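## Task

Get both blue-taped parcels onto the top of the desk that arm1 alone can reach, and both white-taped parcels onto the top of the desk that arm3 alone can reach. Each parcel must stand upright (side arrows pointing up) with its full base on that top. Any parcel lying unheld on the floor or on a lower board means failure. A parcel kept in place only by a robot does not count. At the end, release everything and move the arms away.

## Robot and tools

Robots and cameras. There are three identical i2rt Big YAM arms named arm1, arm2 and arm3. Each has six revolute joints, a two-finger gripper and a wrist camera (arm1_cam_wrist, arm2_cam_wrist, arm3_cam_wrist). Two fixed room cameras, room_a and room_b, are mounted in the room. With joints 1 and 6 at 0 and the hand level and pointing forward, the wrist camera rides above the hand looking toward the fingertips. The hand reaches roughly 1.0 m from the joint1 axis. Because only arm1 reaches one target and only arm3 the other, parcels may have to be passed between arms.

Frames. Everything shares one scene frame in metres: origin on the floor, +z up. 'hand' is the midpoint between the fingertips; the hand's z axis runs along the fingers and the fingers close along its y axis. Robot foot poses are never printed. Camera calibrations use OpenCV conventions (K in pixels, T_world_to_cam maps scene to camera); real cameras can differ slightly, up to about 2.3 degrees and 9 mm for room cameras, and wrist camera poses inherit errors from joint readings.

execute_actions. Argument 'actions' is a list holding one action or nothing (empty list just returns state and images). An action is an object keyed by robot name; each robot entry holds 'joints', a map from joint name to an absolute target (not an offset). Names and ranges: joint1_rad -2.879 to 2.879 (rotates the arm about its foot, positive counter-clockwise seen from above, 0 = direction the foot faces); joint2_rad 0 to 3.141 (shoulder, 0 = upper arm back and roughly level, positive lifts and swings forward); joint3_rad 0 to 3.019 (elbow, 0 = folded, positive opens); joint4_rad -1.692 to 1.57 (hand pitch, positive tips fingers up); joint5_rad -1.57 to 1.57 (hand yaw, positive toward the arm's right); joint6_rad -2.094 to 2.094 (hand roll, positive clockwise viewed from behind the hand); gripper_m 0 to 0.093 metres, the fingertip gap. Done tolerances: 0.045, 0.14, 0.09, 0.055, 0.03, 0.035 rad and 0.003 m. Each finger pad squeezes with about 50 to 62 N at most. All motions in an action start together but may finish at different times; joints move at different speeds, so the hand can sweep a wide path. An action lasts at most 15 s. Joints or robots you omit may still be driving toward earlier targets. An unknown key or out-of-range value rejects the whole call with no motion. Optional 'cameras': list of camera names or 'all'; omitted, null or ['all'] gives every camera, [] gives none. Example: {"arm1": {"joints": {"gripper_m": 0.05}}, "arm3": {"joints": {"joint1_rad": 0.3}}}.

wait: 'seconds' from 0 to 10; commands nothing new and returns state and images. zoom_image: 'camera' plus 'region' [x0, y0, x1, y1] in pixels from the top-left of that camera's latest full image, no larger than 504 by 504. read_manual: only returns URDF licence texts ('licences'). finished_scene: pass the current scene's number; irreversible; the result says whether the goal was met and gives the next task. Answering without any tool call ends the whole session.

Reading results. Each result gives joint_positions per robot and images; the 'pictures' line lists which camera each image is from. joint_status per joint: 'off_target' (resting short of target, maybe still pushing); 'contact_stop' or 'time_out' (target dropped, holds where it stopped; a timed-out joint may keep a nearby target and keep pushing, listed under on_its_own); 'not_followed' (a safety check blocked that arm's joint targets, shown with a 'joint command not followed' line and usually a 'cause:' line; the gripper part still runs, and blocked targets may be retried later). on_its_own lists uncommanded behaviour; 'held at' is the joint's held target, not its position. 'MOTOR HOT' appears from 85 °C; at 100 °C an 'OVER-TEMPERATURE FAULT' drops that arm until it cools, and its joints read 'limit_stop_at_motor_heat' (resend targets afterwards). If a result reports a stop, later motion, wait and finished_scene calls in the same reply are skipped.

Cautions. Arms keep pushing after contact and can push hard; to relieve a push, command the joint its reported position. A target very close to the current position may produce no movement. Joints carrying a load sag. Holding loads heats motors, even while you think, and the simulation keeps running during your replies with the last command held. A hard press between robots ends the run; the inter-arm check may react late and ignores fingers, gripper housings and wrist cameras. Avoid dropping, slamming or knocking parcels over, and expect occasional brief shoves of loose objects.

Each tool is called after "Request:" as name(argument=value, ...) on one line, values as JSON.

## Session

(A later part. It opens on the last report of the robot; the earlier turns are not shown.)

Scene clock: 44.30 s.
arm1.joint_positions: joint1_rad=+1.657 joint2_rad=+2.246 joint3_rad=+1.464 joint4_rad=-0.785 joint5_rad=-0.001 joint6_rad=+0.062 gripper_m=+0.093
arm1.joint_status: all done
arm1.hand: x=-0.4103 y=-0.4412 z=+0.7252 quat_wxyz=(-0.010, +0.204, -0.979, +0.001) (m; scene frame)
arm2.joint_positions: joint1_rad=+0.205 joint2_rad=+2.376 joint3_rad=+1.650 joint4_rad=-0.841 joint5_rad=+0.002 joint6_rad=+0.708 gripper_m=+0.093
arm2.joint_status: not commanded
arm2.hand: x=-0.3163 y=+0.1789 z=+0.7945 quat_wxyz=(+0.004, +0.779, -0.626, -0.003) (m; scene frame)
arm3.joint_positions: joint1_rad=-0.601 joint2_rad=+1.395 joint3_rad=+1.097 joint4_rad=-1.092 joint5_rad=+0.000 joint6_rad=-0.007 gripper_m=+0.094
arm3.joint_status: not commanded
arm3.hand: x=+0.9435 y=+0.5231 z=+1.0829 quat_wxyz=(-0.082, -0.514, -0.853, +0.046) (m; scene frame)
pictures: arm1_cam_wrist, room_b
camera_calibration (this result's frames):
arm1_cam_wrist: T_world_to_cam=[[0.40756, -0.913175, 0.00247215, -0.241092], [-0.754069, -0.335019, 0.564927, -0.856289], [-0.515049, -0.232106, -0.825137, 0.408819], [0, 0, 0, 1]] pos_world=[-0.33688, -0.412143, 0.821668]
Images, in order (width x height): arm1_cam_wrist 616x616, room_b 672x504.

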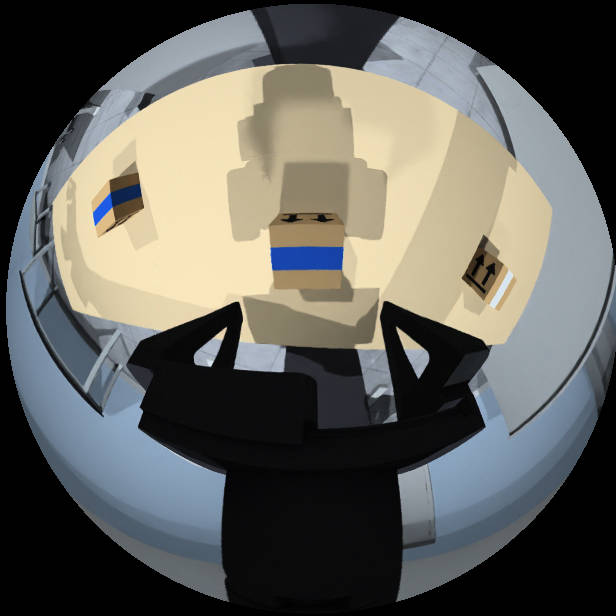

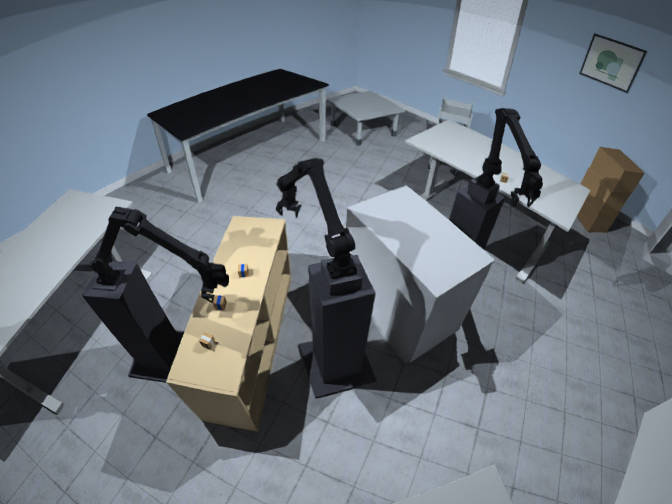

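Request:
execute_actions(actions=[{"arm1":{"joints":{"joint2_rad":2.42,"joint3_rad":1.58,"joint4_rad":-0.69}}}], cameras=["arm1_cam_wrist"])

Request:
execute_actions(actions=[{"arm1":{"joints":{"gripper_m":0.03}}}], cameras=[])

Scene clock: 46.33 s.
arm1.joint_positions: joint1_rad=+1.657 joint2_rad=+2.417 joint3_rad=+1.567 joint4_rad=-0.698 joint5_rad=-0.001 joint6_rad=+0.062 gripper_m=+0.093
arm1.joint_status: all done
arm1.hand: x=-0.3873 y=-0.4301 z=+0.6547 quat_wxyz=(-0.019, +0.204, -0.979, -0.001) (m; scene frame)
arm2.joint_positions: joint1_rad=+0.205 joint2_rad=+2.376 joint3_rad=+1.650 joint4_rad=-0.841 joint5_rad=+0.002 joint6_rad=+0.708 gripper_m=+0.093
arm2.joint_status: not commanded
arm2.hand: x=-0.3163 y=+0.1789 z=+0.7945 quat_wxyz=(+0.004, +0.779, -0.626, -0.003) (m; scene frame)
arm3.joint_positions: joint1_rad=-0.601 joint2_rad=+1.395 joint3_rad=+1.097 joint4_rad=-1.092 joint5_rad=+0.000 joint6_rad=-0.007 gripper_m=+0.094
arm3.joint_status: not commanded
arm3.hand: x=+0.9435 y=+0.5231 z=+1.0829 quat_wxyz=(-0.082, -0.514, -0.853, +0.046) (m; scene frame)
pictures: arm1_cam_wrist
camera_calibration (this result's frames):
arm1_cam_wrist: T_world_to_cam=[[0.407681, -0.913123, 0.00146761, -0.239453], [-0.76328, -0.339898, 0.54943, -0.790884], [-0.501198, -0.225112, -0.835539, 0.380239], [0, 0, 0, 1]] pos_world=[-0.31547, -0.401873, 0.752591]
Images, in order (width x height): arm1_cam_wrist 616x616.

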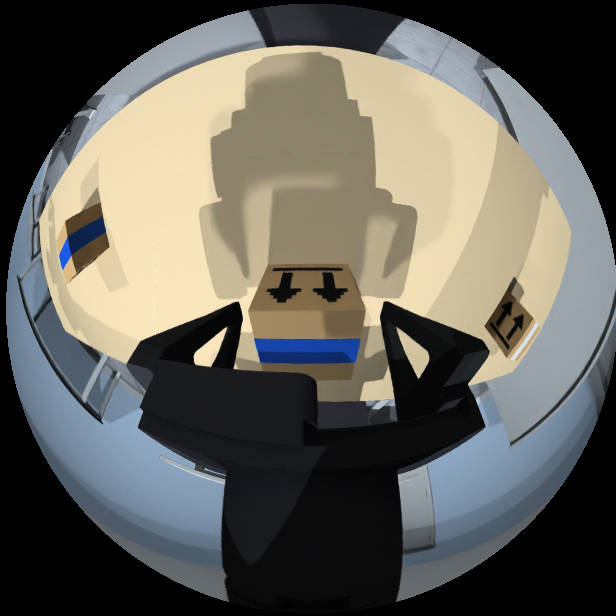

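Scene clock: 46.97 s.
arm1.joint_positions: joint1_rad=+1.657 joint2_rad=+2.417 joint3_rad=+1.567 joint4_rad=-0.698 joint5_rad=-0.001 joint6_rad=+0.062 gripper_m=+0.053
arm1.joint_status: gripper_m off_target (ended at +0.053, target +0.030)
arm1.hand: x=-0.3873 y=-0.4302 z=+0.6547 quat_wxyz=(-0.019, +0.204, -0.979, -0.001) (m; scene frame)
arm2.joint_positions: joint1_rad=+0.205 joint2_rad=+2.376 joint3_rad=+1.650 joint4_rad=-0.841 joint5_rad=+0.002 joint6_rad=+0.708 gripper_m=+0.093
arm2.joint_status: not commanded
arm2.hand: x=-0.3163 y=+0.1789 z=+0.7945 quat_wxyz=(+0.004, +0.779, -0.626, -0.003) (m; scene frame)
arm3.joint_positions: joint1_rad=-0.601 joint2_rad=+1.395 joint3_rad=+1.097 joint4_rad=-1.092 joint5_rad=+0.000 joint6_rad=-0.007 gripper_m=+0.094
arm3.joint_status: not commanded
arm3.hand: x=+0.9435 y=+0.5231 z=+1.0829 quat_wxyz=(-0.082, -0.514, -0.853, +0.046) (m; scene frame)
pictures: none
No camera images: the call's "cameras" was empty. Leave "cameras" out to get every camera's image.

Request:
execute_actions(actions=[{"arm1":{"joints":{"joint2_rad":1.8,"joint3_rad":1.3,"joint4_rad":-1.01}}}], cameras=[])

Request:
execute_actions(actions=[{"arm1":{"joints":{"joint1_rad":-1.7}},"arm2":{"joints":{"joint1_rad":1.2}}}], cameras=[])

Request:
execute_actions(actions=[{"arm1":{"joints":{"joint2_rad":2.21,"joint3_rad":1.78}},"arm2":{"joints":{"joint1_rad":1.597,"joint2_rad":2.62,"joint3_rad":2.03,"joint4_rad":-0.95,"joint6_rad":0.67}}}], cameras=["arm2_cam_wrist","room_a"])

Scene clock: 49.60 s.
arm1.joint_positions: joint1_rad=+1.657 joint2_rad=+1.781 joint3_rad=+1.288 joint4_rad=-0.998 joint5_rad=-0.001 joint6_rad=+0.062 gripper_m=+0.053
arm1.joint_status: all done
arm1.hand: x=-0.4671 y=-0.4684 z=+0.9164 quat_wxyz=(-0.047, +0.204, -0.978, -0.009) (m; scene frame)
arm2.joint_positions: joint1_rad=+0.205 joint2_rad=+2.376 joint3_rad=+1.650 joint4_rad=-0.841 joint5_rad=+0.002 joint6_rad=+0.708 gripper_m=+0.093
arm2.joint_status: not commanded
arm2.hand: x=-0.3163 y=+0.1789 z=+0.7945 quat_wxyz=(+0.004, +0.779, -0.626, -0.003) (m; scene frame)
arm3.joint_positions: joint1_rad=-0.601 joint2_rad=+1.395 joint3_rad=+1.097 joint4_rad=-1.092 joint5_rad=+0.000 joint6_rad=-0.007 gripper_m=+0.094
arm3.joint_status: not commanded
arm3.hand: x=+0.9435 y=+0.5231 z=+1.0829 quat_wxyz=(-0.082, -0.514, -0.853, +0.046) (m; scene frame)
pictures: none
No camera images: the call's "cameras" was empty. Leave "cameras" out to get every camera's image.

Scene clock: 52.50 s.
arm1.joint_positions: joint1_rad=-1.706 joint2_rad=+1.786 joint3_rad=+1.288 joint4_rad=-0.998 joint5_rad=+0.002 joint6_rad=+0.062 gripper_m=+0.053
arm1.joint_status: all done
arm1.hand: x=-1.4398 y=-0.8366 z=+0.8979 quat_wxyz=(-0.007, -0.995, -0.094, +0.029) (m; scene frame)
arm2.joint_positions: joint1_rad=+1.203 joint2_rad=+2.376 joint3_rad=+1.650 joint4_rad=-0.841 joint5_rad=-0.002 joint6_rad=+0.705 gripper_m=+0.093
arm2.joint_status: all done
arm2.hand: x=-0.4051 y=-0.4164 z=+0.7996 quat_wxyz=(+0.006, +0.984, -0.176, -0.004) (m; scene frame)
arm3.joint_positions: joint1_rad=-0.601 joint2_rad=+1.395 joint3_rad=+1.097 joint4_rad=-1.092 joint5_rad=+0.000 joint6_rad=-0.007 gripper_m=+0.094
arm3.joint_status: not commanded
arm3.hand: x=+0.9435 y=+0.5231 z=+1.0829 quat_wxyz=(-0.082, -0.514, -0.853, +0.046) (m; scene frame)
pictures: none
No camera images: the call's "cameras" was empty. Leave "cameras" out to get every camera's image.

Scene clock: 54.20 s.
arm1.joint_positions: joint1_rad=-1.706 joint2_rad=+2.209 joint3_rad=+1.736 joint4_rad=-1.004 joint5_rad=+0.002 joint6_rad=+0.062 gripper_m=+0.053
arm1.joint_status: all done
arm1.hand: x=-1.5757 y=-0.8720 z=+0.8123 quat_wxyz=(-0.008, -0.995, -0.094, +0.038) (m; scene frame)
arm2.joint_positions: joint1_rad=+1.587 joint2_rad=+2.621 joint3_rad=+2.001 joint4_rad=-0.941 joint5_rad=-0.002 joint6_rad=+0.675 gripper_m=+0.093
arm2.joint_status: all done
arm2.hand: x=-0.3327 y=-0.6680 z=+0.7483 quat_wxyz=(+0.007, +0.999, +0.030, -0.007) (m; scene frame)
arm3.joint_positions: joint1_rad=-0.601 joint2_rad=+1.395 joint3_rad=+1.097 joint4_rad=-1.092 joint5_rad=+0.000 joint6_rad=-0.007 gripper_m=+0.094
arm3.joint_status: not commanded
arm3.hand: x=+0.9435 y=+0.5231 z=+1.0829 quat_wxyz=(-0.082, -0.514, -0.853, +0.046) (m; scene frame)
pictures: arm2_cam_wrist, room_a
camera_calibration (this result's frames):
arm2_cam_wrist: T_world_to_cam=[[-0.0551532, 0.998472, -0.00333886, 0.652188], [0.816719, 0.0470367, 0.575115, -0.119832], [0.574393, 0.0289925, -0.818066, 0.947097], [0, 0, 0, 1]] pos_world=[-0.410167, -0.673014, 0.845882]
Images, in order (width x height): arm2_cam_wrist 616x616, room_a 672x504.

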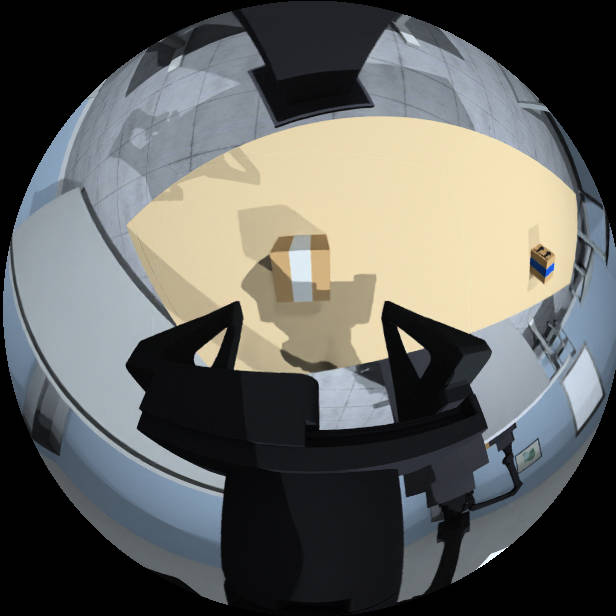

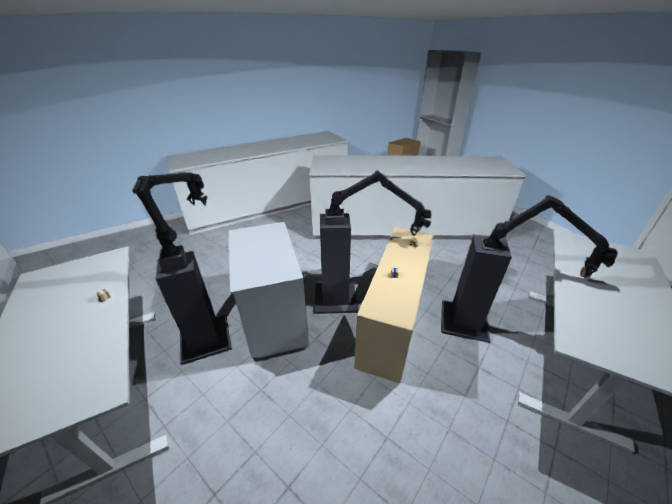

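Request:
execute_actions(actions=[{"arm1":{"joints":{"joint2_rad":2.3,"joint3_rad":1.74,"joint4_rad":-0.97}},"arm2":{"joints":{"joint1_rad":1.615,"joint2_rad":2.84,"joint3_rad":2.175,"joint4_rad":-0.87}}}], cameras=["arm2_cam_wrist","arm1_cam_wrist"])

Scene clock: 56.10 s.
arm1.joint_positions: joint1_rad=-1.705 joint2_rad=+2.282 joint3_rad=+1.736 joint4_rad=-0.980 joint5_rad=+0.001 joint6_rad=+0.063 gripper_m=+0.053
arm1.joint_status: all done
arm1.hand: x=-1.5679 y=-0.8712 z=+0.7662 quat_wxyz=(-0.005, -0.995, -0.095, +0.014) (m; scene frame)
arm2.joint_positions: joint1_rad=+1.609 joint2_rad=+2.848 joint3_rad=+2.153 joint4_rad=-0.873 joint5_rad=-0.002 joint6_rad=+0.675 gripper_m=+0.093
arm2.joint_status: all done
arm2.hand: x=-0.3240 y=-0.6806 z=+0.6412 quat_wxyz=(+0.005, +0.999, +0.041, -0.005) (m; scene frame)
arm3.joint_positions: joint1_rad=-0.601 joint2_rad=+1.395 joint3_rad=+1.097 joint4_rad=-1.092 joint5_rad=+0.000 joint6_rad=-0.007 gripper_m=+0.094
arm3.joint_status: not commanded
arm3.hand: x=+0.9435 y=+0.5231 z=+1.0829 quat_wxyz=(-0.082, -0.514, -0.853, +0.046) (m; scene frame)
pictures: arm1_cam_wrist, arm2_cam_wrist
camera_calibration (this result's frames):
arm1_cam_wrist: T_world_to_cam=[[-0.196633, 0.980417, -0.0108477, 0.550492], [0.812874, 0.169197, 0.557322, 1.00547], [0.548244, 0.10077, -0.830225, 1.70771], [0, 0, 0, 1]] pos_world=[-1.64532, -0.881921, 0.863383]
arm2_cam_wrist: T_world_to_cam=[[-0.0768409, 0.997043, 0.000691894, 0.654306], [0.813038, 0.0622582, 0.578872, -0.0579835], [0.577117, 0.0450436, -0.815418, 0.86499], [0, 0, 0, 1]] pos_world=[-0.40178, -0.687723, 0.738441]
Images, in order (width x height): arm1_cam_wrist 616x616, arm2_cam_wrist 616x616.

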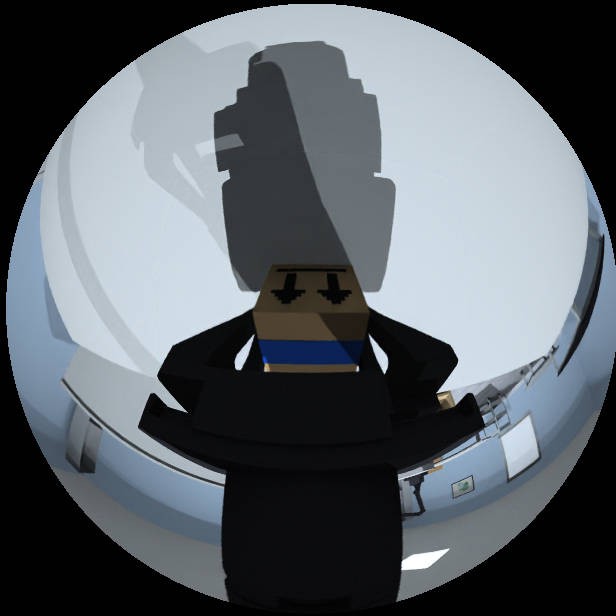

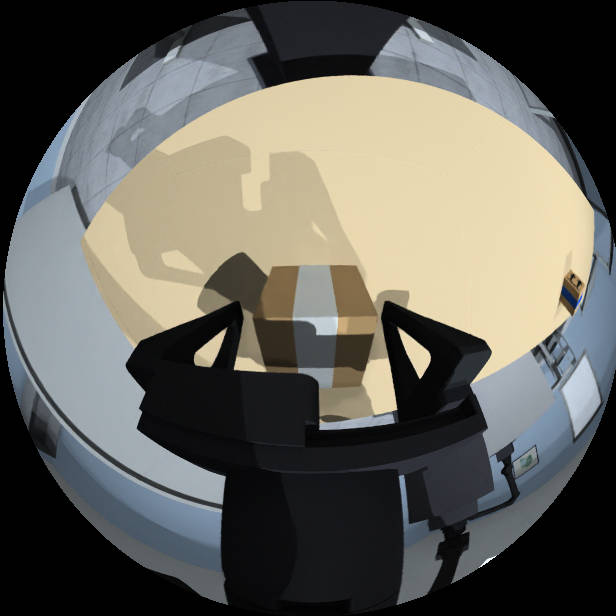

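Request:
execute_actions(actions=[{"arm1":{"joints":{"joint2_rad":2.282,"gripper_m":0.093}},"arm2":{"joints":{"gripper_m":0.03}}}], cameras=[])

Request:
execute_actions(actions=[{"arm1":{"joints":{"joint2_rad":1.9,"joint3_rad":1.55,"joint4_rad":-1.2}},"arm2":{"joints":{"joint2_rad":2.27,"joint3_rad":1.83,"joint4_rad":-0.985}},"arm3":{"joints":{"joint1_rad":-0.3}}}], cameras=[])

Request:
execute_actions(actions=[{"arm1":{"joints":{"joint1_rad":1.98,"joint6_rad":-1.0}},"arm2":{"joints":{"joint1_rad":-1.19,"joint6_rad":0}}}], cameras=[])

Request:
execute_actions(actions=[{"arm1":{"joints":{"joint2_rad":2.48,"joint3_rad":2.04,"joint4_rad":-1.09}},"arm2":{"joints":{"joint2_rad":2.41}}}], cameras=["arm1_cam_wrist","room_b"])

Scene clock: 58.77 s.
arm1.joint_positions: joint1_rad=-1.705 joint2_rad=+2.282 joint3_rad=+1.736 joint4_rad=-0.980 joint5_rad=+0.001 joint6_rad=+0.063 gripper_m=+0.093
arm1.joint_status: all done
arm1.hand: x=-1.5679 y=-0.8712 z=+0.7662 quat_wxyz=(-0.005, -0.995, -0.095, +0.014) (m; scene frame)
arm2.joint_positions: joint1_rad=+1.609 joint2_rad=+2.848 joint3_rad=+2.153 joint4_rad=-0.873 joint5_rad=-0.002 joint6_rad=+0.675 gripper_m=+0.054
arm2.joint_status: gripper_m off_target (ended at +0.054, target +0.030)
arm2.hand: x=-0.3241 y=-0.6806 z=+0.6412 quat_wxyz=(+0.005, +0.999, +0.041, -0.005) (m; scene frame)
arm3.joint_positions: joint1_rad=-0.601 joint2_rad=+1.395 joint3_rad=+1.097 joint4_rad=-1.092 joint5_rad=+0.000 joint6_rad=-0.007 gripper_m=+0.094
arm3.joint_status: not commanded
arm3.hand: x=+0.9435 y=+0.5231 z=+1.0829 quat_wxyz=(-0.082, -0.514, -0.853, +0.046) (m; scene frame)
pictures: none
No camera images: the call's "cameras" was empty. Leave "cameras" out to get every camera's image.

Scene clock: 60.50 s.
arm1.joint_positions: joint1_rad=-1.705 joint2_rad=+1.878 joint3_rad=+1.536 joint4_rad=-1.188 joint5_rad=+0.001 joint6_rad=+0.063 gripper_m=+0.093
arm1.joint_status: all done
arm1.hand: x=-1.4867 y=-0.8492 z=+0.9360 quat_wxyz=(-0.004, -0.995, -0.095, +0.012) (m; scene frame)
arm2.joint_positions: joint1_rad=+1.609 joint2_rad=+2.262 joint3_rad=+1.828 joint4_rad=-0.982 joint5_rad=-0.002 joint6_rad=+0.675 gripper_m=+0.054
arm2.joint_status: all done
arm2.hand: x=-0.3232 y=-0.6799 z=+0.9323 quat_wxyz=(+0.055, +0.996, +0.041, -0.062) (m; scene frame)
arm3.joint_positions: joint1_rad=-0.289 joint2_rad=+1.395 joint3_rad=+1.097 joint4_rad=-1.092 joint5_rad=+0.000 joint6_rad=-0.007 gripper_m=+0.094
arm3.joint_status: all done
arm3.hand: x=+1.0516 y=+0.6027 z=+1.0836 quat_wxyz=(-0.088, -0.375, -0.922, +0.034) (m; scene frame)
pictures: none
No camera images: the call's "cameras" was empty. Leave "cameras" out to get every camera's image.

Scene clock: 63.60 s.
arm1.joint_positions: joint1_rad=+1.984 joint2_rad=+1.885 joint3_rad=+1.536 joint4_rad=-1.188 joint5_rad=-0.001 joint6_rad=-0.992 gripper_m=+0.093
arm1.joint_status: all done
arm1.hand: x=-0.5362 y=-0.2971 z=+0.9474 quat_wxyz=(-0.022, +0.781, -0.624, +0.008) (m; scene frame)
arm2.joint_positions: joint1_rad=-1.195 joint2_rad=+2.262 joint3_rad=+1.828 joint4_rad=-0.980 joint5_rad=+0.002 joint6_rad=+0.008 gripper_m=+0.054
arm2.joint_status: all done
arm2.hand: x=+0.5077 y=+0.4231 z=+0.9172 quat_wxyz=(-0.062, +0.516, -0.854, -0.039) (m; scene frame)
arm3.joint_positions: joint1_rad=-0.289 joint2_rad=+1.395 joint3_rad=+1.097 joint4_rad=-1.092 joint5_rad=+0.000 joint6_rad=-0.007 gripper_m=+0.094
arm3.joint_status: not commanded
arm3.hand: x=+1.0516 y=+0.6027 z=+1.0836 quat_wxyz=(-0.088, -0.375, -0.922, +0.034) (m; scene frame)
pictures: none
No camera images: the call's "cameras" was empty. Leave "cameras" out to get every camera's image.

Scene clock: 65.07 s.
arm1.joint_positions: joint1_rad=+1.984 joint2_rad=+2.493 joint3_rad=+1.999 joint4_rad=-1.096 joint5_rad=-0.001 joint6_rad=-0.992 gripper_m=+0.093
arm1.joint_status: all done
arm1.hand: x=-0.4454 y=-0.2075 z=+0.7334 quat_wxyz=(+0.005, +0.781, -0.624, +0.005) (m; scene frame)
arm2.joint_positions: joint1_rad=-1.195 joint2_rad=+2.418 joint3_rad=+1.823 joint4_rad=-0.982 joint5_rad=+0.002 joint6_rad=+0.007 gripper_m=+0.054
arm2.joint_status: all done
arm2.hand: x=+0.4908 y=+0.3910 z=+0.8122 quat_wxyz=(+0.007, +0.517, -0.856, +0.004) (m; scene frame)
arm3.joint_positions: joint1_rad=-0.289 joint2_rad=+1.395 joint3_rad=+1.097 joint4_rad=-1.092 joint5_rad=+0.000 joint6_rad=-0.007 gripper_m=+0.094
arm3.joint_status: not commanded
arm3.hand: x=+1.0516 y=+0.6027 z=+1.0836 quat_wxyz=(-0.088, -0.375, -0.922, +0.034) (m; scene frame)
pictures: arm1_cam_wrist, room_b
camera_calibration (this result's frames):
arm1_cam_wrist: T_world_to_cam=[[0.973641, 0.228022, -0.00537489, 0.481231], [0.186751, -0.783445, 0.592737, -0.503529], [0.130946, -0.578117, -0.805378, 0.653222], [0, 0, 0, 1]] pos_world=[-0.460049, -0.12658, 0.827137]
Images, in order (width x height): arm1_cam_wrist 616x616, room_b 672x504.

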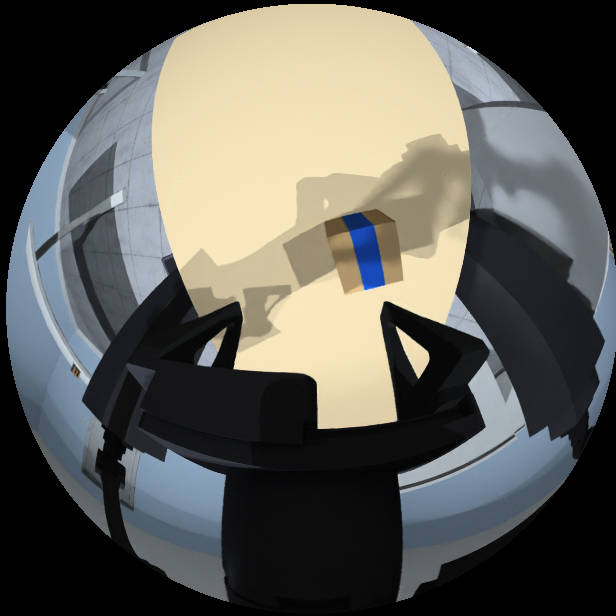

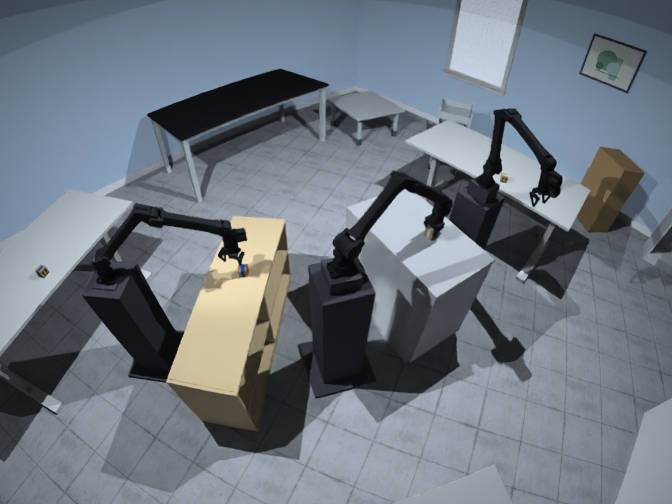

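Request:
execute_actions(actions=[{"arm1":{"joints":{"joint1_rad":1.955,"joint2_rad":2.65,"joint3_rad":2.34,"joint4_rad":-1.22,"joint6_rad":-1.33}},"arm2":{"joints":{"gripper_m":0.093}}}], cameras=["arm1_cam_wrist"])

Scene clock: 67.87 s.
arm1.joint_positions: joint1_rad=+1.954 joint2_rad=+2.631 joint3_rad=+2.295 joint4_rad=-1.207 joint5_rad=-0.001 joint6_rad=-1.320 gripper_m=+0.093
arm1.joint_status: all done
arm1.hand: x=-0.3898 y=-0.1831 z=+0.7408 quat_wxyz=(-0.017, +0.865, -0.501, +0.011) (m; scene frame)
arm2.joint_positions: joint1_rad=-1.195 joint2_rad=+2.418 joint3_rad=+1.823 joint4_rad=-0.982 joint5_rad=+0.002 joint6_rad=+0.007 gripper_m=+0.093
arm2.joint_status: all done
arm2.hand: x=+0.4908 y=+0.3910 z=+0.8122 quat_wxyz=(+0.007, +0.517, -0.856, +0.004) (m; scene frame)
arm3.joint_positions: joint1_rad=-0.289 joint2_rad=+1.395 joint3_rad=+1.097 joint4_rad=-1.092 joint5_rad=+0.000 joint6_rad=-0.007 gripper_m=+0.094
arm3.joint_status: not commanded
arm3.hand: x=+1.0516 y=+0.6027 z=+1.0836 quat_wxyz=(-0.088, -0.375, -0.922, +0.034) (m; scene frame)
pictures: arm1_cam_wrist
camera_calibration (this result's frames):
arm1_cam_wrist: T_world_to_cam=[[0.863049, 0.503851, 0.0357932, 0.39849], [0.39183, -0.712516, 0.582057, -0.398279], [0.318773, -0.488319, -0.81236, 0.760839], [0, 0, 0, 1]] pos_world=[-0.430394, -0.113028, 0.835633]
Images, in order (width x height): arm1_cam_wrist 616x616.

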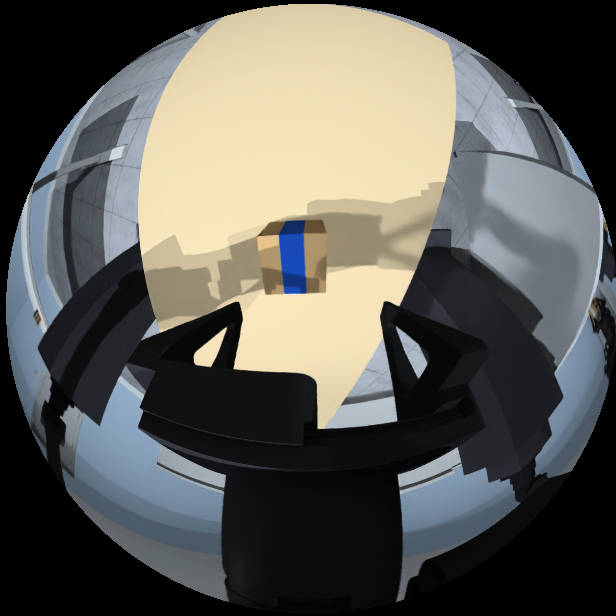

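Request:
execute_actions(actions=[{"arm1":{"joints":{"joint1_rad":1.975,"joint2_rad":2.755,"joint3_rad":2.32,"joint4_rad":-1.085}},"arm2":{"joints":{"joint2_rad":2.1,"joint3_rad":1.7,"joint4_rad":-1.15}}}], cameras=["arm1_cam_wrist"])

Scene clock: 70.13 s.
arm1.joint_positions: joint1_rad=+1.972 joint2_rad=+2.753 joint3_rad=+2.295 joint4_rad=-1.098 joint5_rad=-0.001 joint6_rad=-1.321 gripper_m=+0.093
arm1.joint_status: all done
arm1.hand: x=-0.4038 y=-0.1793 z=+0.6526 quat_wxyz=(-0.011, +0.870, -0.493, +0.009) (m; scene frame)
arm2.joint_positions: joint1_rad=-1.195 joint2_rad=+2.080 joint3_rad=+1.690 joint4_rad=-1.141 joint5_rad=+0.002 joint6_rad=+0.007 gripper_m=+0.093
arm2.joint_status: all done
arm2.hand: x=+0.4753 y=+0.3596 z=+0.9791 quat_wxyz=(-0.012, +0.517, -0.856, -0.008) (m; scene frame)
arm3.joint_positions: joint1_rad=-0.289 joint2_rad=+1.395 joint3_rad=+1.097 joint4_rad=-1.092 joint5_rad=+0.000 joint6_rad=-0.007 gripper_m=+0.094
arm3.joint_status: not commanded
arm3.hand: x=+1.0516 y=+0.6027 z=+1.0836 quat_wxyz=(-0.088, -0.375, -0.922, +0.034) (m; scene frame)
pictures: arm1_cam_wrist
camera_calibration (this result's frames):
arm1_cam_wrist: T_world_to_cam=[[0.853614, 0.520347, 0.0241319, 0.418606], [0.410104, -0.699883, 0.584789, -0.330862], [0.321183, -0.489287, -0.810826, 0.695278], [0, 0, 0, 1]] pos_world=[-0.444951, -0.109195, 0.747132]
Images, in order (width x height): arm1_cam_wrist 616x616.

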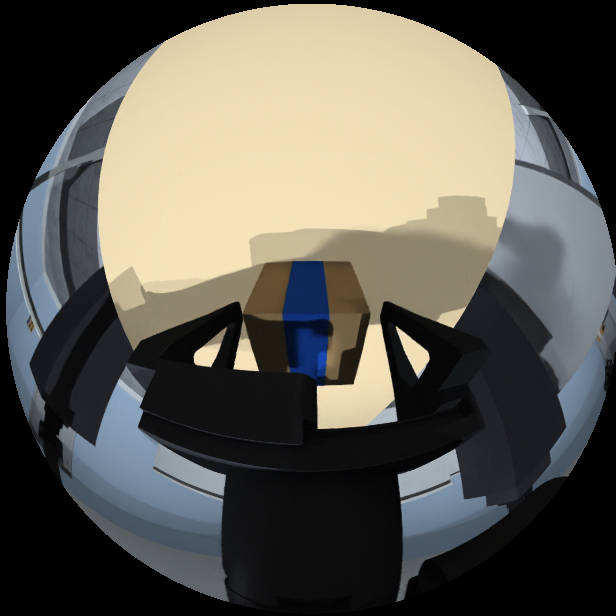

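Request:
execute_actions(actions=[{"arm1":{"joints":{"gripper_m":0.03}},"arm2":{"joints":{"joint1_rad":-0.2,"joint2_rad":1.2,"joint3_rad":0.9}},"arm3":{"joints":{"joint1_rad":-0.7}}}], cameras=[])

Request:
execute_actions(actions=[{"arm1":{"joints":{"joint2_rad":1.8,"joint3_rad":1.4,"joint6_rad":0}},"arm3":{"joints":{"joint1_rad":-1.53,"joint2_rad":2.04,"joint3_rad":1.48,"joint4_rad":-0.98}}}], cameras=["arm3_cam_wrist","room_b"])

Scene clock: 72.73 s.
arm1.joint_positions: joint1_rad=+1.972 joint2_rad=+2.753 joint3_rad=+2.295 joint4_rad=-1.097 joint5_rad=-0.001 joint6_rad=-1.322 gripper_m=+0.053
arm1.joint_status: gripper_m off_target (ended at +0.053, target +0.030)
arm1.hand: x=-0.4037 y=-0.1793 z=+0.6526 quat_wxyz=(-0.011, +0.870, -0.493, +0.009) (m; scene frame)
arm2.joint_positions: joint1_rad=-0.204 joint2_rad=+1.206 joint3_rad=+0.904 joint4_rad=-1.145 joint5_rad=-0.003 joint6_rad=+0.004 gripper_m=+0.093
arm2.joint_status: all done
arm2.hand: x=+0.0174 y=+0.1025 z=+1.0990 quat_wxyz=(-0.025, +0.861, -0.505, -0.056) (m; scene frame)
arm3.joint_positions: joint1_rad=-0.708 joint2_rad=+1.395 joint3_rad=+1.097 joint4_rad=-1.092 joint5_rad=+0.000 joint6_rad=-0.007 gripper_m=+0.094
arm3.joint_status: all done
arm3.hand: x=+0.9015 y=+0.5041 z=+1.0825 quat_wxyz=(-0.079, -0.559, -0.824, +0.050) (m; scene frame)
pictures: none
No camera images: the call's "cameras" was empty. Leave "cameras" out to get every camera's image.

Scene clock: 74.77 s.
arm1.joint_positions: joint1_rad=+1.972 joint2_rad=+1.788 joint3_rad=+1.392 joint4_rad=-1.088 joint5_rad=-0.001 joint6_rad=-0.010 gripper_m=+0.053
arm1.joint_status: all done
arm1.hand: x=-0.5505 y=-0.3215 z=+0.9473 quat_wxyz=(-0.048, +0.389, -0.920, -0.013) (m; scene frame)
arm2.joint_positions: joint1_rad=-0.204 joint2_rad=+1.206 joint3_rad=+0.904 joint4_rad=-1.145 joint5_rad=-0.003 joint6_rad=+0.004 gripper_m=+0.093
arm2.joint_status: not commanded
arm2.hand: x=+0.0174 y=+0.1025 z=+1.0990 quat_wxyz=(-0.025, +0.861, -0.505, -0.056) (m; scene frame)
arm3.joint_positions: joint1_rad=-1.533 joint2_rad=+2.045 joint3_rad=+1.461 joint4_rad=-0.974 joint5_rad=+0.001 joint6_rad=-0.006 gripper_m=+0.094
arm3.joint_status: all done
arm3.hand: x=+0.4938 y=+0.3873 z=+0.8978 quat_wxyz=(-0.006, -0.846, -0.533, +0.002) (m; scene frame)
pictures: arm3_cam_wrist, room_b
camera_calibration (this result's frames):
arm3_cam_wrist: T_world_to_cam=[[-0.903641, 0.428071, -0.0136911, 0.296846], [0.340645, 0.73773, 0.582851, -0.974717], [0.259602, 0.522024, -0.812464, 0.520766], [0, 0, 0, 1]] pos_world=[0.465083, 0.320154, 0.995282]
Images, in order (width x height): arm3_cam_wrist 616x616, room_b 672x504.

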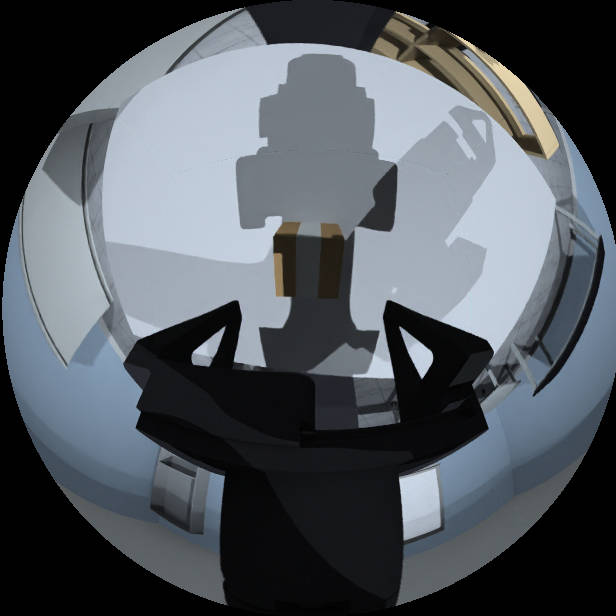

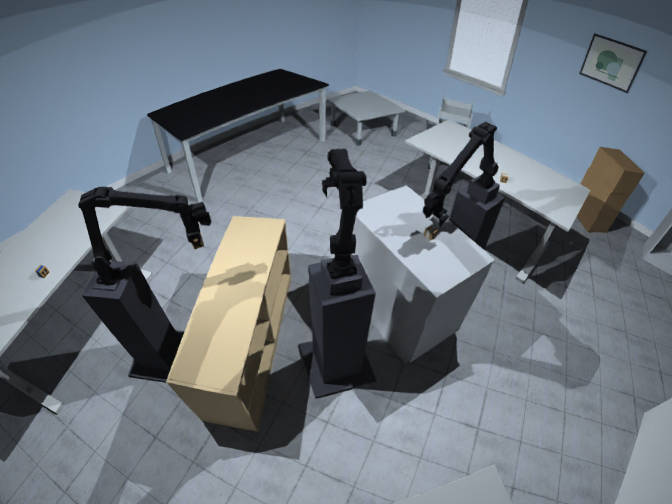

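Request:
execute_actions(actions=[{"arm1":{"joints":{"joint1_rad":0.8}},"arm3":{"joints":{"joint2_rad":2.19,"joint4_rad":-0.825,"joint6_rad":0.04}}}], cameras=["arm3_cam_wrist"])

Request:
execute_actions(actions=[{"arm1":{"joints":{"joint1_rad":0.3}},"arm3":{"joints":{"gripper_m":0.03}}}], cameras=[])

Request:
execute_actions(actions=[{"arm1":{"joints":{"joint1_rad":-0.8}},"arm3":{"joints":{"joint2_rad":1.8,"joint3_rad":1.28}}}], cameras=["arm3_cam_wrist"])

Scene clock: 77.77 s.
arm1.joint_positions: joint1_rad=+0.794 joint2_rad=+1.788 joint3_rad=+1.392 joint4_rad=-1.088 joint5_rad=+0.002 joint6_rad=-0.007 gripper_m=+0.053
arm1.joint_status: all done
arm1.hand: x=-0.4313 y=-0.9141 z=+0.9501 quat_wxyz=(-0.051, -0.190, -0.980, +0.009) (m; scene frame)
arm2.joint_positions: joint1_rad=-0.204 joint2_rad=+1.206 joint3_rad=+0.904 joint4_rad=-1.145 joint5_rad=-0.003 joint6_rad=+0.004 gripper_m=+0.093
arm2.joint_status: not commanded
arm2.hand: x=+0.0174 y=+0.1025 z=+1.0990 quat_wxyz=(-0.025, +0.861, -0.505, -0.056) (m; scene frame)
arm3.joint_positions: joint1_rad=-1.533 joint2_rad=+2.199 joint3_rad=+1.461 joint4_rad=-0.834 joint5_rad=+0.001 joint6_rad=+0.031 gripper_m=+0.094
arm3.joint_status: all done
arm3.hand: x=+0.4925 y=+0.3828 z=+0.8124 quat_wxyz=(-0.003, -0.856, -0.517, -0.003) (m; scene frame)
pictures: arm3_cam_wrist
camera_calibration (this result's frames):
arm3_cam_wrist: T_world_to_cam=[[-0.886981, 0.461603, -0.0137052, 0.275388], [0.364176, 0.717406, 0.59389, -0.933903], [0.283973, 0.521778, -0.80443, 0.435587], [0, 0, 0, 1]] pos_world=[0.460674, 0.315587, 0.908809]
Images, in order (width x height): arm3_cam_wrist 616x616.

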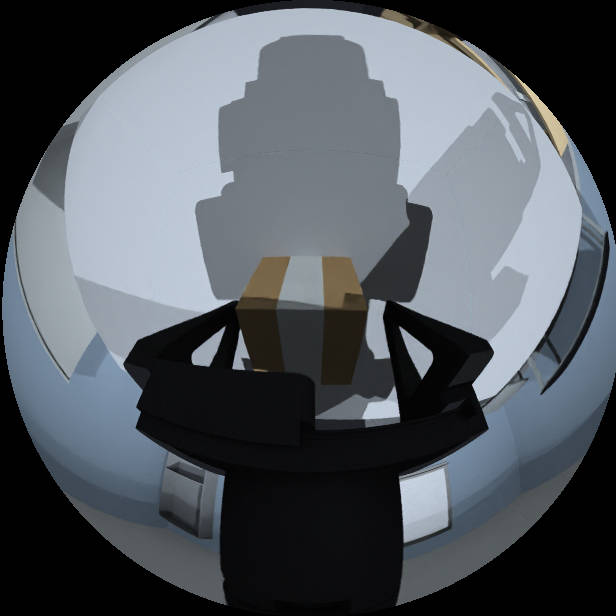

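Scene clock: 79.20 s.
arm1.joint_positions: joint1_rad=+0.304 joint2_rad=+1.788 joint3_rad=+1.392 joint4_rad=-1.088 joint5_rad=+0.001 joint6_rad=-0.007 gripper_m=+0.053
arm1.joint_status: all done
arm1.hand: x=-0.5877 y=-1.1260 z=+0.9478 quat_wxyz=(-0.047, -0.422, -0.905, +0.016) (m; scene frame)
arm2.joint_positions: joint1_rad=-0.204 joint2_rad=+1.206 joint3_rad=+0.904 joint4_rad=-1.145 joint5_rad=-0.003 joint6_rad=+0.004 gripper_m=+0.093
arm2.joint_status: not commanded
arm2.hand: x=+0.0174 y=+0.1025 z=+1.0990 quat_wxyz=(-0.025, +0.861, -0.505, -0.056) (m; scene frame)
arm3.joint_positions: joint1_rad=-1.533 joint2_rad=+2.199 joint3_rad=+1.461 joint4_rad=-0.834 joint5_rad=+0.001 joint6_rad=+0.032 gripper_m=+0.053
arm3.joint_status: gripper_m off_target (ended at +0.053, target +0.030)
arm3.hand: x=+0.4926 y=+0.3828 z=+0.8124 quat_wxyz=(-0.003, -0.856, -0.517, -0.004) (m; scene frame)
pictures: none
No camera images: the call's "cameras" was empty. Leave "cameras" out to get every camera's image.

Scene clock: 80.93 s.
arm1.joint_positions: joint1_rad=-0.806 joint2_rad=+1.788 joint3_rad=+1.392 joint4_rad=-1.088 joint5_rad=+0.002 joint6_rad=-0.007 gripper_m=+0.053
arm1.joint_status: all done
arm1.hand: x=-1.1553 y=-1.2030 z=+0.9381 quat_wxyz=(-0.028, -0.836, -0.547, +0.030) (m; scene frame)
arm2.joint_positions: joint1_rad=-0.204 joint2_rad=+1.206 joint3_rad=+0.904 joint4_rad=-1.145 joint5_rad=-0.003 joint6_rad=+0.004 gripper_m=+0.093
arm2.joint_status: not commanded
arm2.hand: x=+0.0174 y=+0.1025 z=+1.0990 quat_wxyz=(-0.025, +0.861, -0.505, -0.056) (m; scene frame)
arm3.joint_positions: joint1_rad=-1.533 joint2_rad=+1.792 joint3_rad=+1.281 joint4_rad=-0.828 joint5_rad=+0.001 joint6_rad=+0.032 gripper_m=+0.053
arm3.joint_status: all done
arm3.hand: x=+0.5002 y=+0.4020 z=+0.9770 quat_wxyz=(-0.066, -0.851, -0.513, +0.094) (m; scene frame)
pictures: arm3_cam_wrist
camera_calibration (this result's frames):
arm3_cam_wrist: T_world_to_cam=[[-0.887399, 0.460541, -0.0206078, 0.282996], [0.416496, 0.82009, 0.392406, -0.91882], [0.197619, 0.339638, -0.919561, 0.78472], [0, 0, 0, 1]] pos_world=[0.478739, 0.356664, 1.08798]
Images, in order (width x height): arm3_cam_wrist 616x616.

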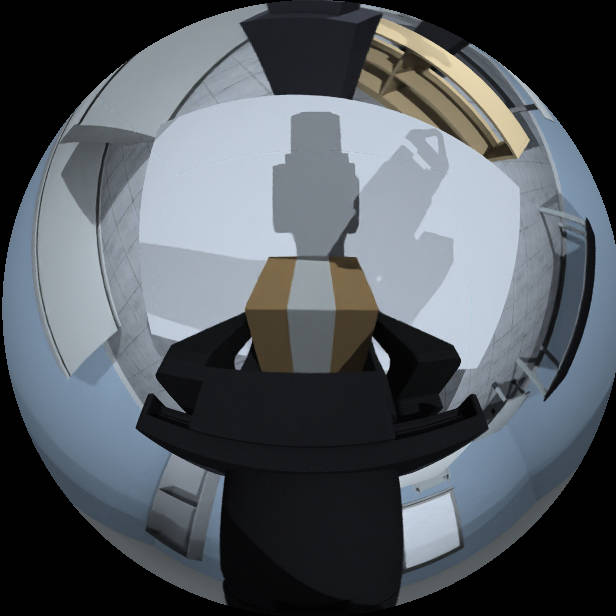

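Request:
execute_actions(actions=[{"arm1":{"joints":{"joint1_rad":-2.05,"joint2_rad":1.9,"joint3_rad":1.085,"joint4_rad":1.2}},"arm3":{"joints":{"joint1_rad":1.2,"joint2_rad":2.0,"joint3_rad":1.045,"joint4_rad":1.45,"joint6_rad":0}}}], cameras=[])

Request:
execute_actions(actions=[{"arm1":{"joints":{"joint2_rad":2.36}},"arm3":{"joints":{"joint2_rad":2.585}}}], cameras=["room_a","room_b"])

Scene clock: 84.30 s.
arm1.joint_positions: joint1_rad=-2.054 joint2_rad=+1.916 joint3_rad=+1.074 joint4_rad=+1.174 joint5_rad=+0.002 joint6_rad=-0.007 gripper_m=+0.053
arm1.joint_status: all done
arm1.hand: x=-1.6340 y=-0.6389 z=+1.0944 quat_wxyz=(+0.042, -0.587, +0.027, +0.808) (m; scene frame)
arm2.joint_positions: joint1_rad=-0.204 joint2_rad=+1.206 joint3_rad=+0.904 joint4_rad=-1.145 joint5_rad=-0.003 joint6_rad=+0.004 gripper_m=+0.093
arm2.joint_status: not commanded
arm2.hand: x=+0.0174 y=+0.1025 z=+1.0990 quat_wxyz=(-0.025, +0.861, -0.505, -0.056) (m; scene frame)
arm3.joint_positions: joint1_rad=+1.208 joint2_rad=+2.010 joint3_rad=+1.047 joint4_rad=+1.431 joint5_rad=-0.002 joint6_rad=+0.007 gripper_m=+0.053
arm3.joint_status: all done
arm3.hand: x=+1.2578 y=+1.3553 z=+1.1640 quat_wxyz=(-0.798, +0.185, -0.488, -0.301) (m; scene frame)
pictures: none
No camera images: the call's "cameras" was empty. Leave "cameras" out to get every camera's image.

Scene clock: 85.70 s.
arm1.joint_positions: joint1_rad=-2.054 joint2_rad=+2.382 joint3_rad=+1.069 joint4_rad=+1.189 joint5_rad=+0.002 joint6_rad=-0.007 gripper_m=+0.053
arm1.joint_status: all done
arm1.hand: x=-1.6126 y=-0.6409 z=+0.7786 quat_wxyz=(+0.034, -0.754, +0.034, +0.655) (m; scene frame)
arm2.joint_positions: joint1_rad=-0.204 joint2_rad=+1.206 joint3_rad=+0.904 joint4_rad=-1.145 joint5_rad=-0.003 joint6_rad=+0.004 gripper_m=+0.093
arm2.joint_status: not commanded
arm2.hand: x=+0.0174 y=+0.1025 z=+1.0990 quat_wxyz=(-0.025, +0.861, -0.505, -0.056) (m; scene frame)
arm3.joint_positions: joint1_rad=+1.208 joint2_rad=+2.598 joint3_rad=+1.037 joint4_rad=+1.442 joint5_rad=-0.002 joint6_rad=+0.007 gripper_m=+0.053
arm3.joint_status: all done
arm3.hand: x=+1.2210 y=+1.3192 z=+0.7787 quat_wxyz=(-0.623, +0.263, -0.699, -0.234) (m; scene frame)
pictures: room_a, room_b
Images, in order (width x height): room_a 672x504, room_b 672x504.

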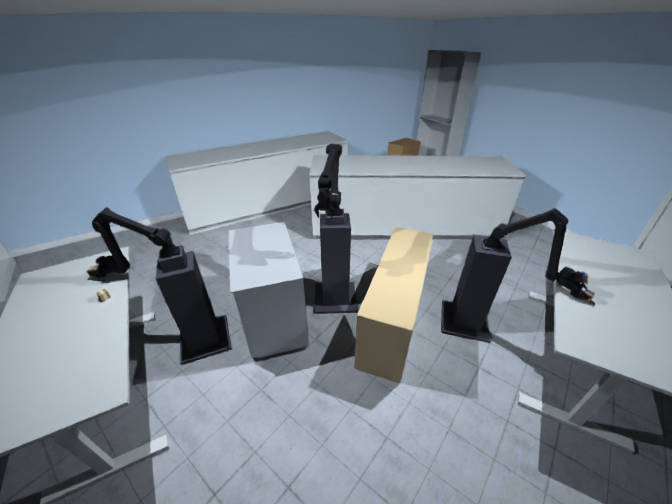

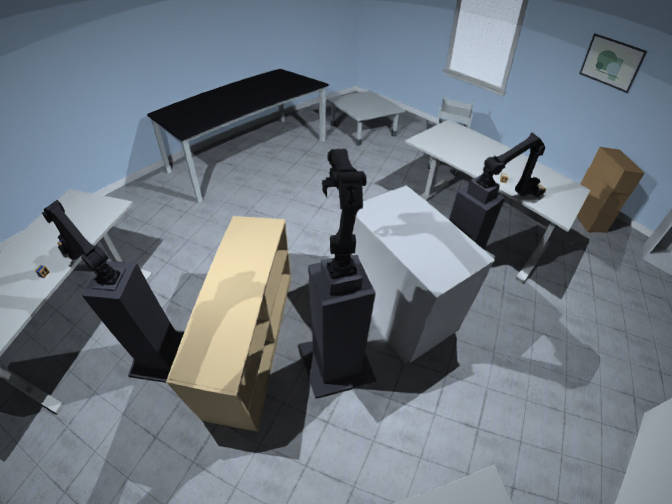

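Request:
execute_actions(actions=[{"arm1":{"joints":{"joint2_rad":2.435}},"arm3":{"joints":{"joint2_rad":2.665}}}], cameras=[])

Scene clock: 86.87 s.
arm1.joint_positions: joint1_rad=-2.054 joint2_rad=+2.406 joint3_rad=+1.070 joint4_rad=+1.196 joint5_rad=+0.002 joint6_rad=-0.006 gripper_m=+0.053
arm1.joint_status: all done
arm1.hand: x=-1.6080 y=-0.6413 z=+0.7643 quat_wxyz=(+0.034, -0.760, +0.034, +0.648) (m; scene frame)
arm2.joint_positions: joint1_rad=-0.204 joint2_rad=+1.206 joint3_rad=+0.904 joint4_rad=-1.145 joint5_rad=-0.003 joint6_rad=+0.004 gripper_m=+0.093
arm2.joint_status: not commanded
arm2.hand: x=+0.0174 y=+0.1025 z=+1.0990 quat_wxyz=(-0.025, +0.861, -0.505, -0.056) (m; scene frame)
arm3.joint_positions: joint1_rad=+1.208 joint2_rad=+2.641 joint3_rad=+1.039 joint4_rad=+1.456 joint5_rad=-0.001 joint6_rad=+0.007 gripper_m=+0.053
arm3.joint_status: all done
arm3.hand: x=+1.2129 y=+1.3118 z=+0.7566 quat_wxyz=(-0.614, +0.266, -0.707, -0.230) (m; scene frame)
pictures: none
No camera images: the call's "cameras" was empty. Leave "cameras" out to get every camera's image.

Both in contact.

Request:
execute_actions(actions=[{"arm1":{"joints":{"joint2_rad":2.406,"gripper_m":0.093}},"arm3":{"joints":{"joint2_rad":2.641,"gripper_m":0.093}}}], cameras=[])

Request:
execute_actions(actions=[{"arm1":{"joints":{"joint2_rad":1.8,"joint3_rad":0.75}},"arm3":{"joints":{"joint2_rad":1.95,"joint3_rad":0.65}}}], cameras=["room_a","room_b"])

Request:
zoom_image(camera="room_a", region=[555, 260, 620, 315])

Request:
zoom_image(camera="room_a", region=[65, 255, 130, 310])

Scene clock: 88.47 s.
arm1.joint_positions: joint1_rad=-2.054 joint2_rad=+2.406 joint3_rad=+1.070 joint4_rad=+1.196 joint5_rad=+0.002 joint6_rad=-0.006 gripper_m=+0.093
arm1.joint_status: all done
arm1.hand: x=-1.6080 y=-0.6413 z=+0.7643 quat_wxyz=(+0.034, -0.760, +0.034, +0.648) (m; scene frame)
arm2.joint_positions: joint1_rad=-0.204 joint2_rad=+1.206 joint3_rad=+0.904 joint4_rad=-1.145 joint5_rad=-0.003 joint6_rad=+0.004 gripper_m=+0.093
arm2.joint_status: not commanded
arm2.hand: x=+0.0174 y=+0.1025 z=+1.0990 quat_wxyz=(-0.025, +0.861, -0.505, -0.056) (m; scene frame)
arm3.joint_positions: joint1_rad=+1.208 joint2_rad=+2.641 joint3_rad=+1.039 joint4_rad=+1.456 joint5_rad=-0.001 joint6_rad=+0.007 gripper_m=+0.093
arm3.joint_status: all done
arm3.hand: x=+1.2129 y=+1.3118 z=+0.7566 quat_wxyz=(-0.614, +0.266, -0.707, -0.230) (m; scene frame)
pictures: none
No camera images: the call's "cameras" was empty. Leave "cameras" out to get every camera's image.

Scene clock: 89.90 s.
arm1.joint_positions: joint1_rad=-2.054 joint2_rad=+1.791 joint3_rad=+0.753 joint4_rad=+1.196 joint5_rad=+0.002 joint6_rad=-0.006 gripper_m=+0.093
arm1.joint_status: all done
arm1.hand: x=-1.5403 y=-0.6479 z=+1.0323 quat_wxyz=(+0.039, -0.655, +0.030, +0.754) (m; scene frame)
arm2.joint_positions: joint1_rad=-0.204 joint2_rad=+1.206 joint3_rad=+0.904 joint4_rad=-1.145 joint5_rad=-0.003 joint6_rad=+0.004 gripper_m=+0.093
arm2.joint_status: not commanded
arm2.hand: x=+0.0174 y=+0.1025 z=+1.0990 quat_wxyz=(-0.025, +0.861, -0.505, -0.056) (m; scene frame)
arm3.joint_positions: joint1_rad=+1.208 joint2_rad=+1.942 joint3_rad=+0.659 joint4_rad=+1.452 joint5_rad=-0.001 joint6_rad=+0.007 gripper_m=+0.093
arm3.joint_status: all done
arm3.hand: x=+1.1769 y=+1.2835 z=+1.0551 quat_wxyz=(-0.717, +0.227, -0.602, -0.269) (m; scene frame)
pictures: room_a, room_b
Images, in order (width x height): room_a 672x504, room_b 672x504.

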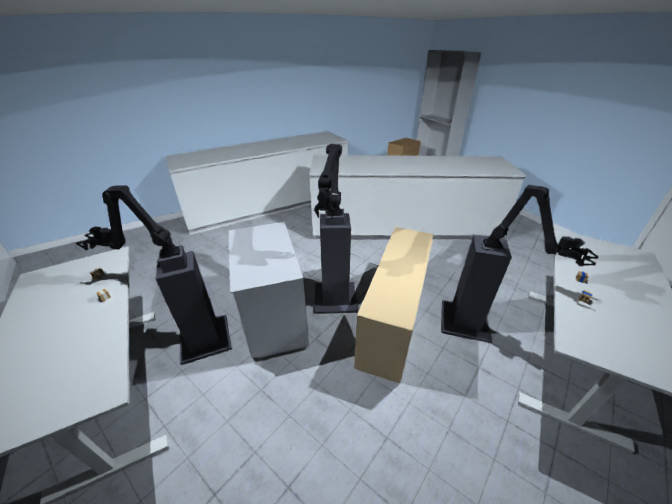

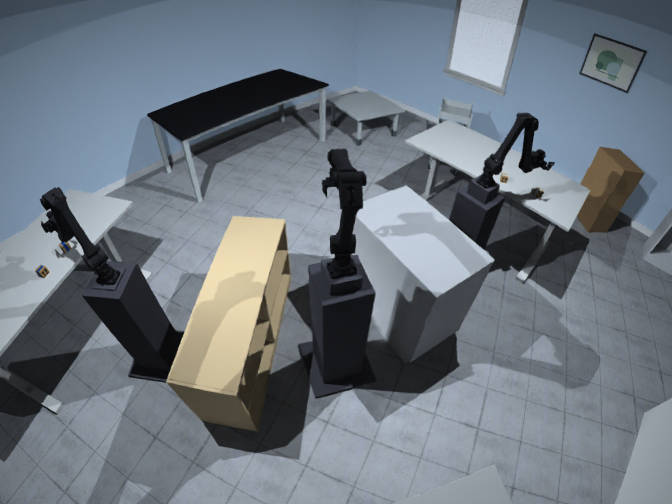

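Region (555, 260, 620, 315) of room_a's 672x504 image, scaled by 7.754, with more detail than that image has; it fills the top 426 rows of this view, and the rest is white.

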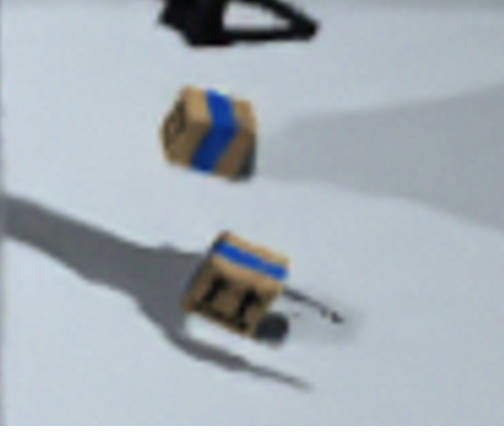

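Region (65, 255, 130, 310) of room_a's 672x504 image, scaled by 7.754, with more detail than that image has; it fills the top 426 rows of this view, and the rest is white.

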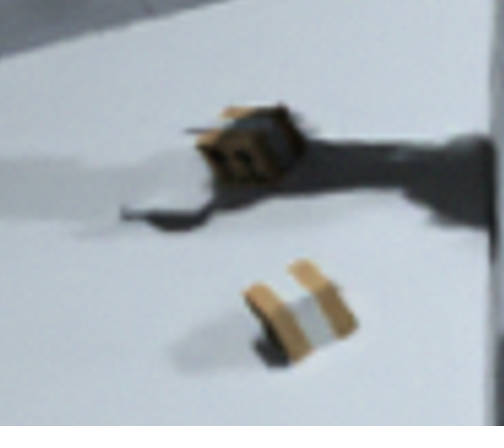

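The arrows are ambiguous here; one verifying look.

Request:
execute_actions(actions=[{"arm1":{"joints":{"joint1_rad":-2.5,"joint4_rad":0.7,"joint6_rad":0.6}},"arm3":{"joints":{"joint1_rad":0.75,"joint4_rad":0.9,"joint6_rad":0.6}}}], cameras=["arm1_cam_wrist","arm3_cam_wrist"])

Request:
zoom_image(camera="arm1_cam_wrist", region=[60, 140, 360, 400])

Scene clock: 92.17 s.
arm1.joint_positions: joint1_rad=-2.505 joint2_rad=+1.791 joint3_rad=+0.753 joint4_rad=+0.714 joint5_rad=+0.002 joint6_rad=+0.590 gripper_m=+0.093
arm1.joint_status: all done
arm1.hand: x=-1.4437 y=-0.3951 z=+0.9166 quat_wxyz=(-0.008, -0.689, +0.438, +0.578) (m; scene frame)
arm2.joint_positions: joint1_rad=-0.204 joint2_rad=+1.206 joint3_rad=+0.904 joint4_rad=-1.145 joint5_rad=-0.003 joint6_rad=+0.004 gripper_m=+0.093
arm2.joint_status: not commanded
arm2.hand: x=+0.0174 y=+0.1025 z=+1.0990 quat_wxyz=(-0.025, +0.861, -0.505, -0.056) (m; scene frame)
arm3.joint_positions: joint1_rad=+0.740 joint2_rad=+1.942 joint3_rad=+0.659 joint4_rad=+0.909 joint5_rad=+0.000 joint6_rad=+0.591 gripper_m=+0.093
arm3.joint_status: all done
arm3.hand: x=+1.2885 y=+1.0440 z=+0.9256 quat_wxyz=(-0.518, -0.139, -0.813, -0.229) (m; scene frame)
pictures: arm1_cam_wrist, arm3_cam_wrist
camera_calibration (this result's frames):
arm1_cam_wrist: T_world_to_cam=[[0.590376, 0.623307, -0.512781, 1.56497], [0.430391, -0.780569, -0.453295, 0.73902], [-0.682802, 0.0469177, -0.729095, -0.174715], [0, 0, 0, 1]] pos_world=[-1.36129, -0.390406, 1.0101]
arm3_cam_wrist: T_world_to_cam=[[0.0185725, -0.856758, -0.515384, 1.35162], [-0.878118, 0.232504, -0.418152, 1.27831], [0.478084, 0.460334, -0.748016, -0.282526], [0, 0, 0, 1]] pos_world=[1.23248, 0.990854, 1.0198]
Images, in order (width x height): arm1_cam_wrist 616x616, arm3_cam_wrist 616x616.

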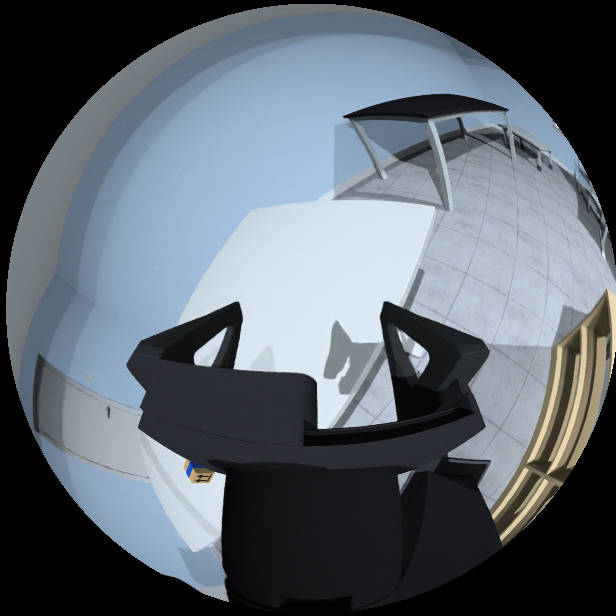

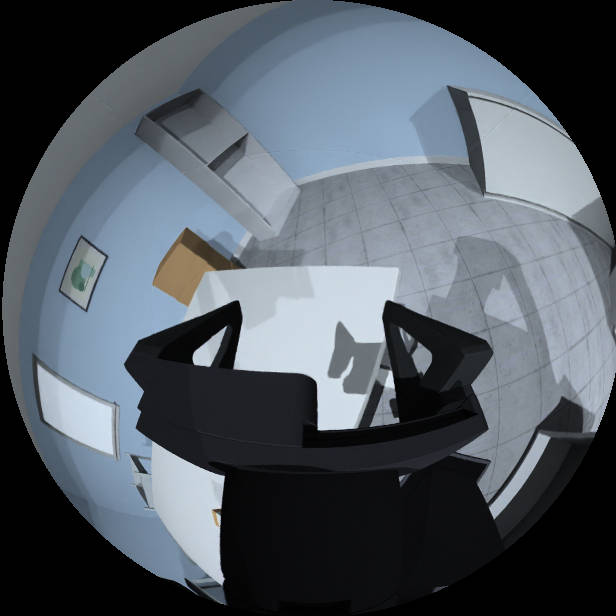

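Region (60, 140, 360, 400) of arm1_cam_wrist's 616x616 image, scaled by 1.680, with more detail than that image has; it fills the top 437 rows of this view, and the rest is white.

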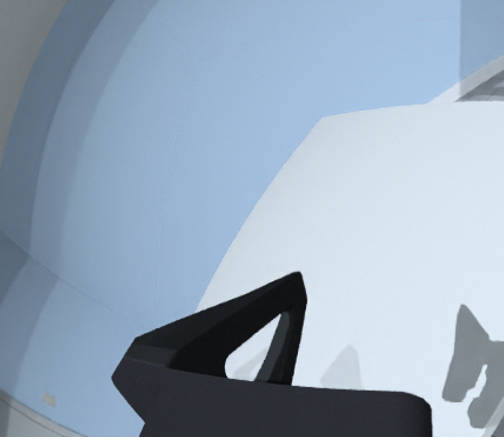

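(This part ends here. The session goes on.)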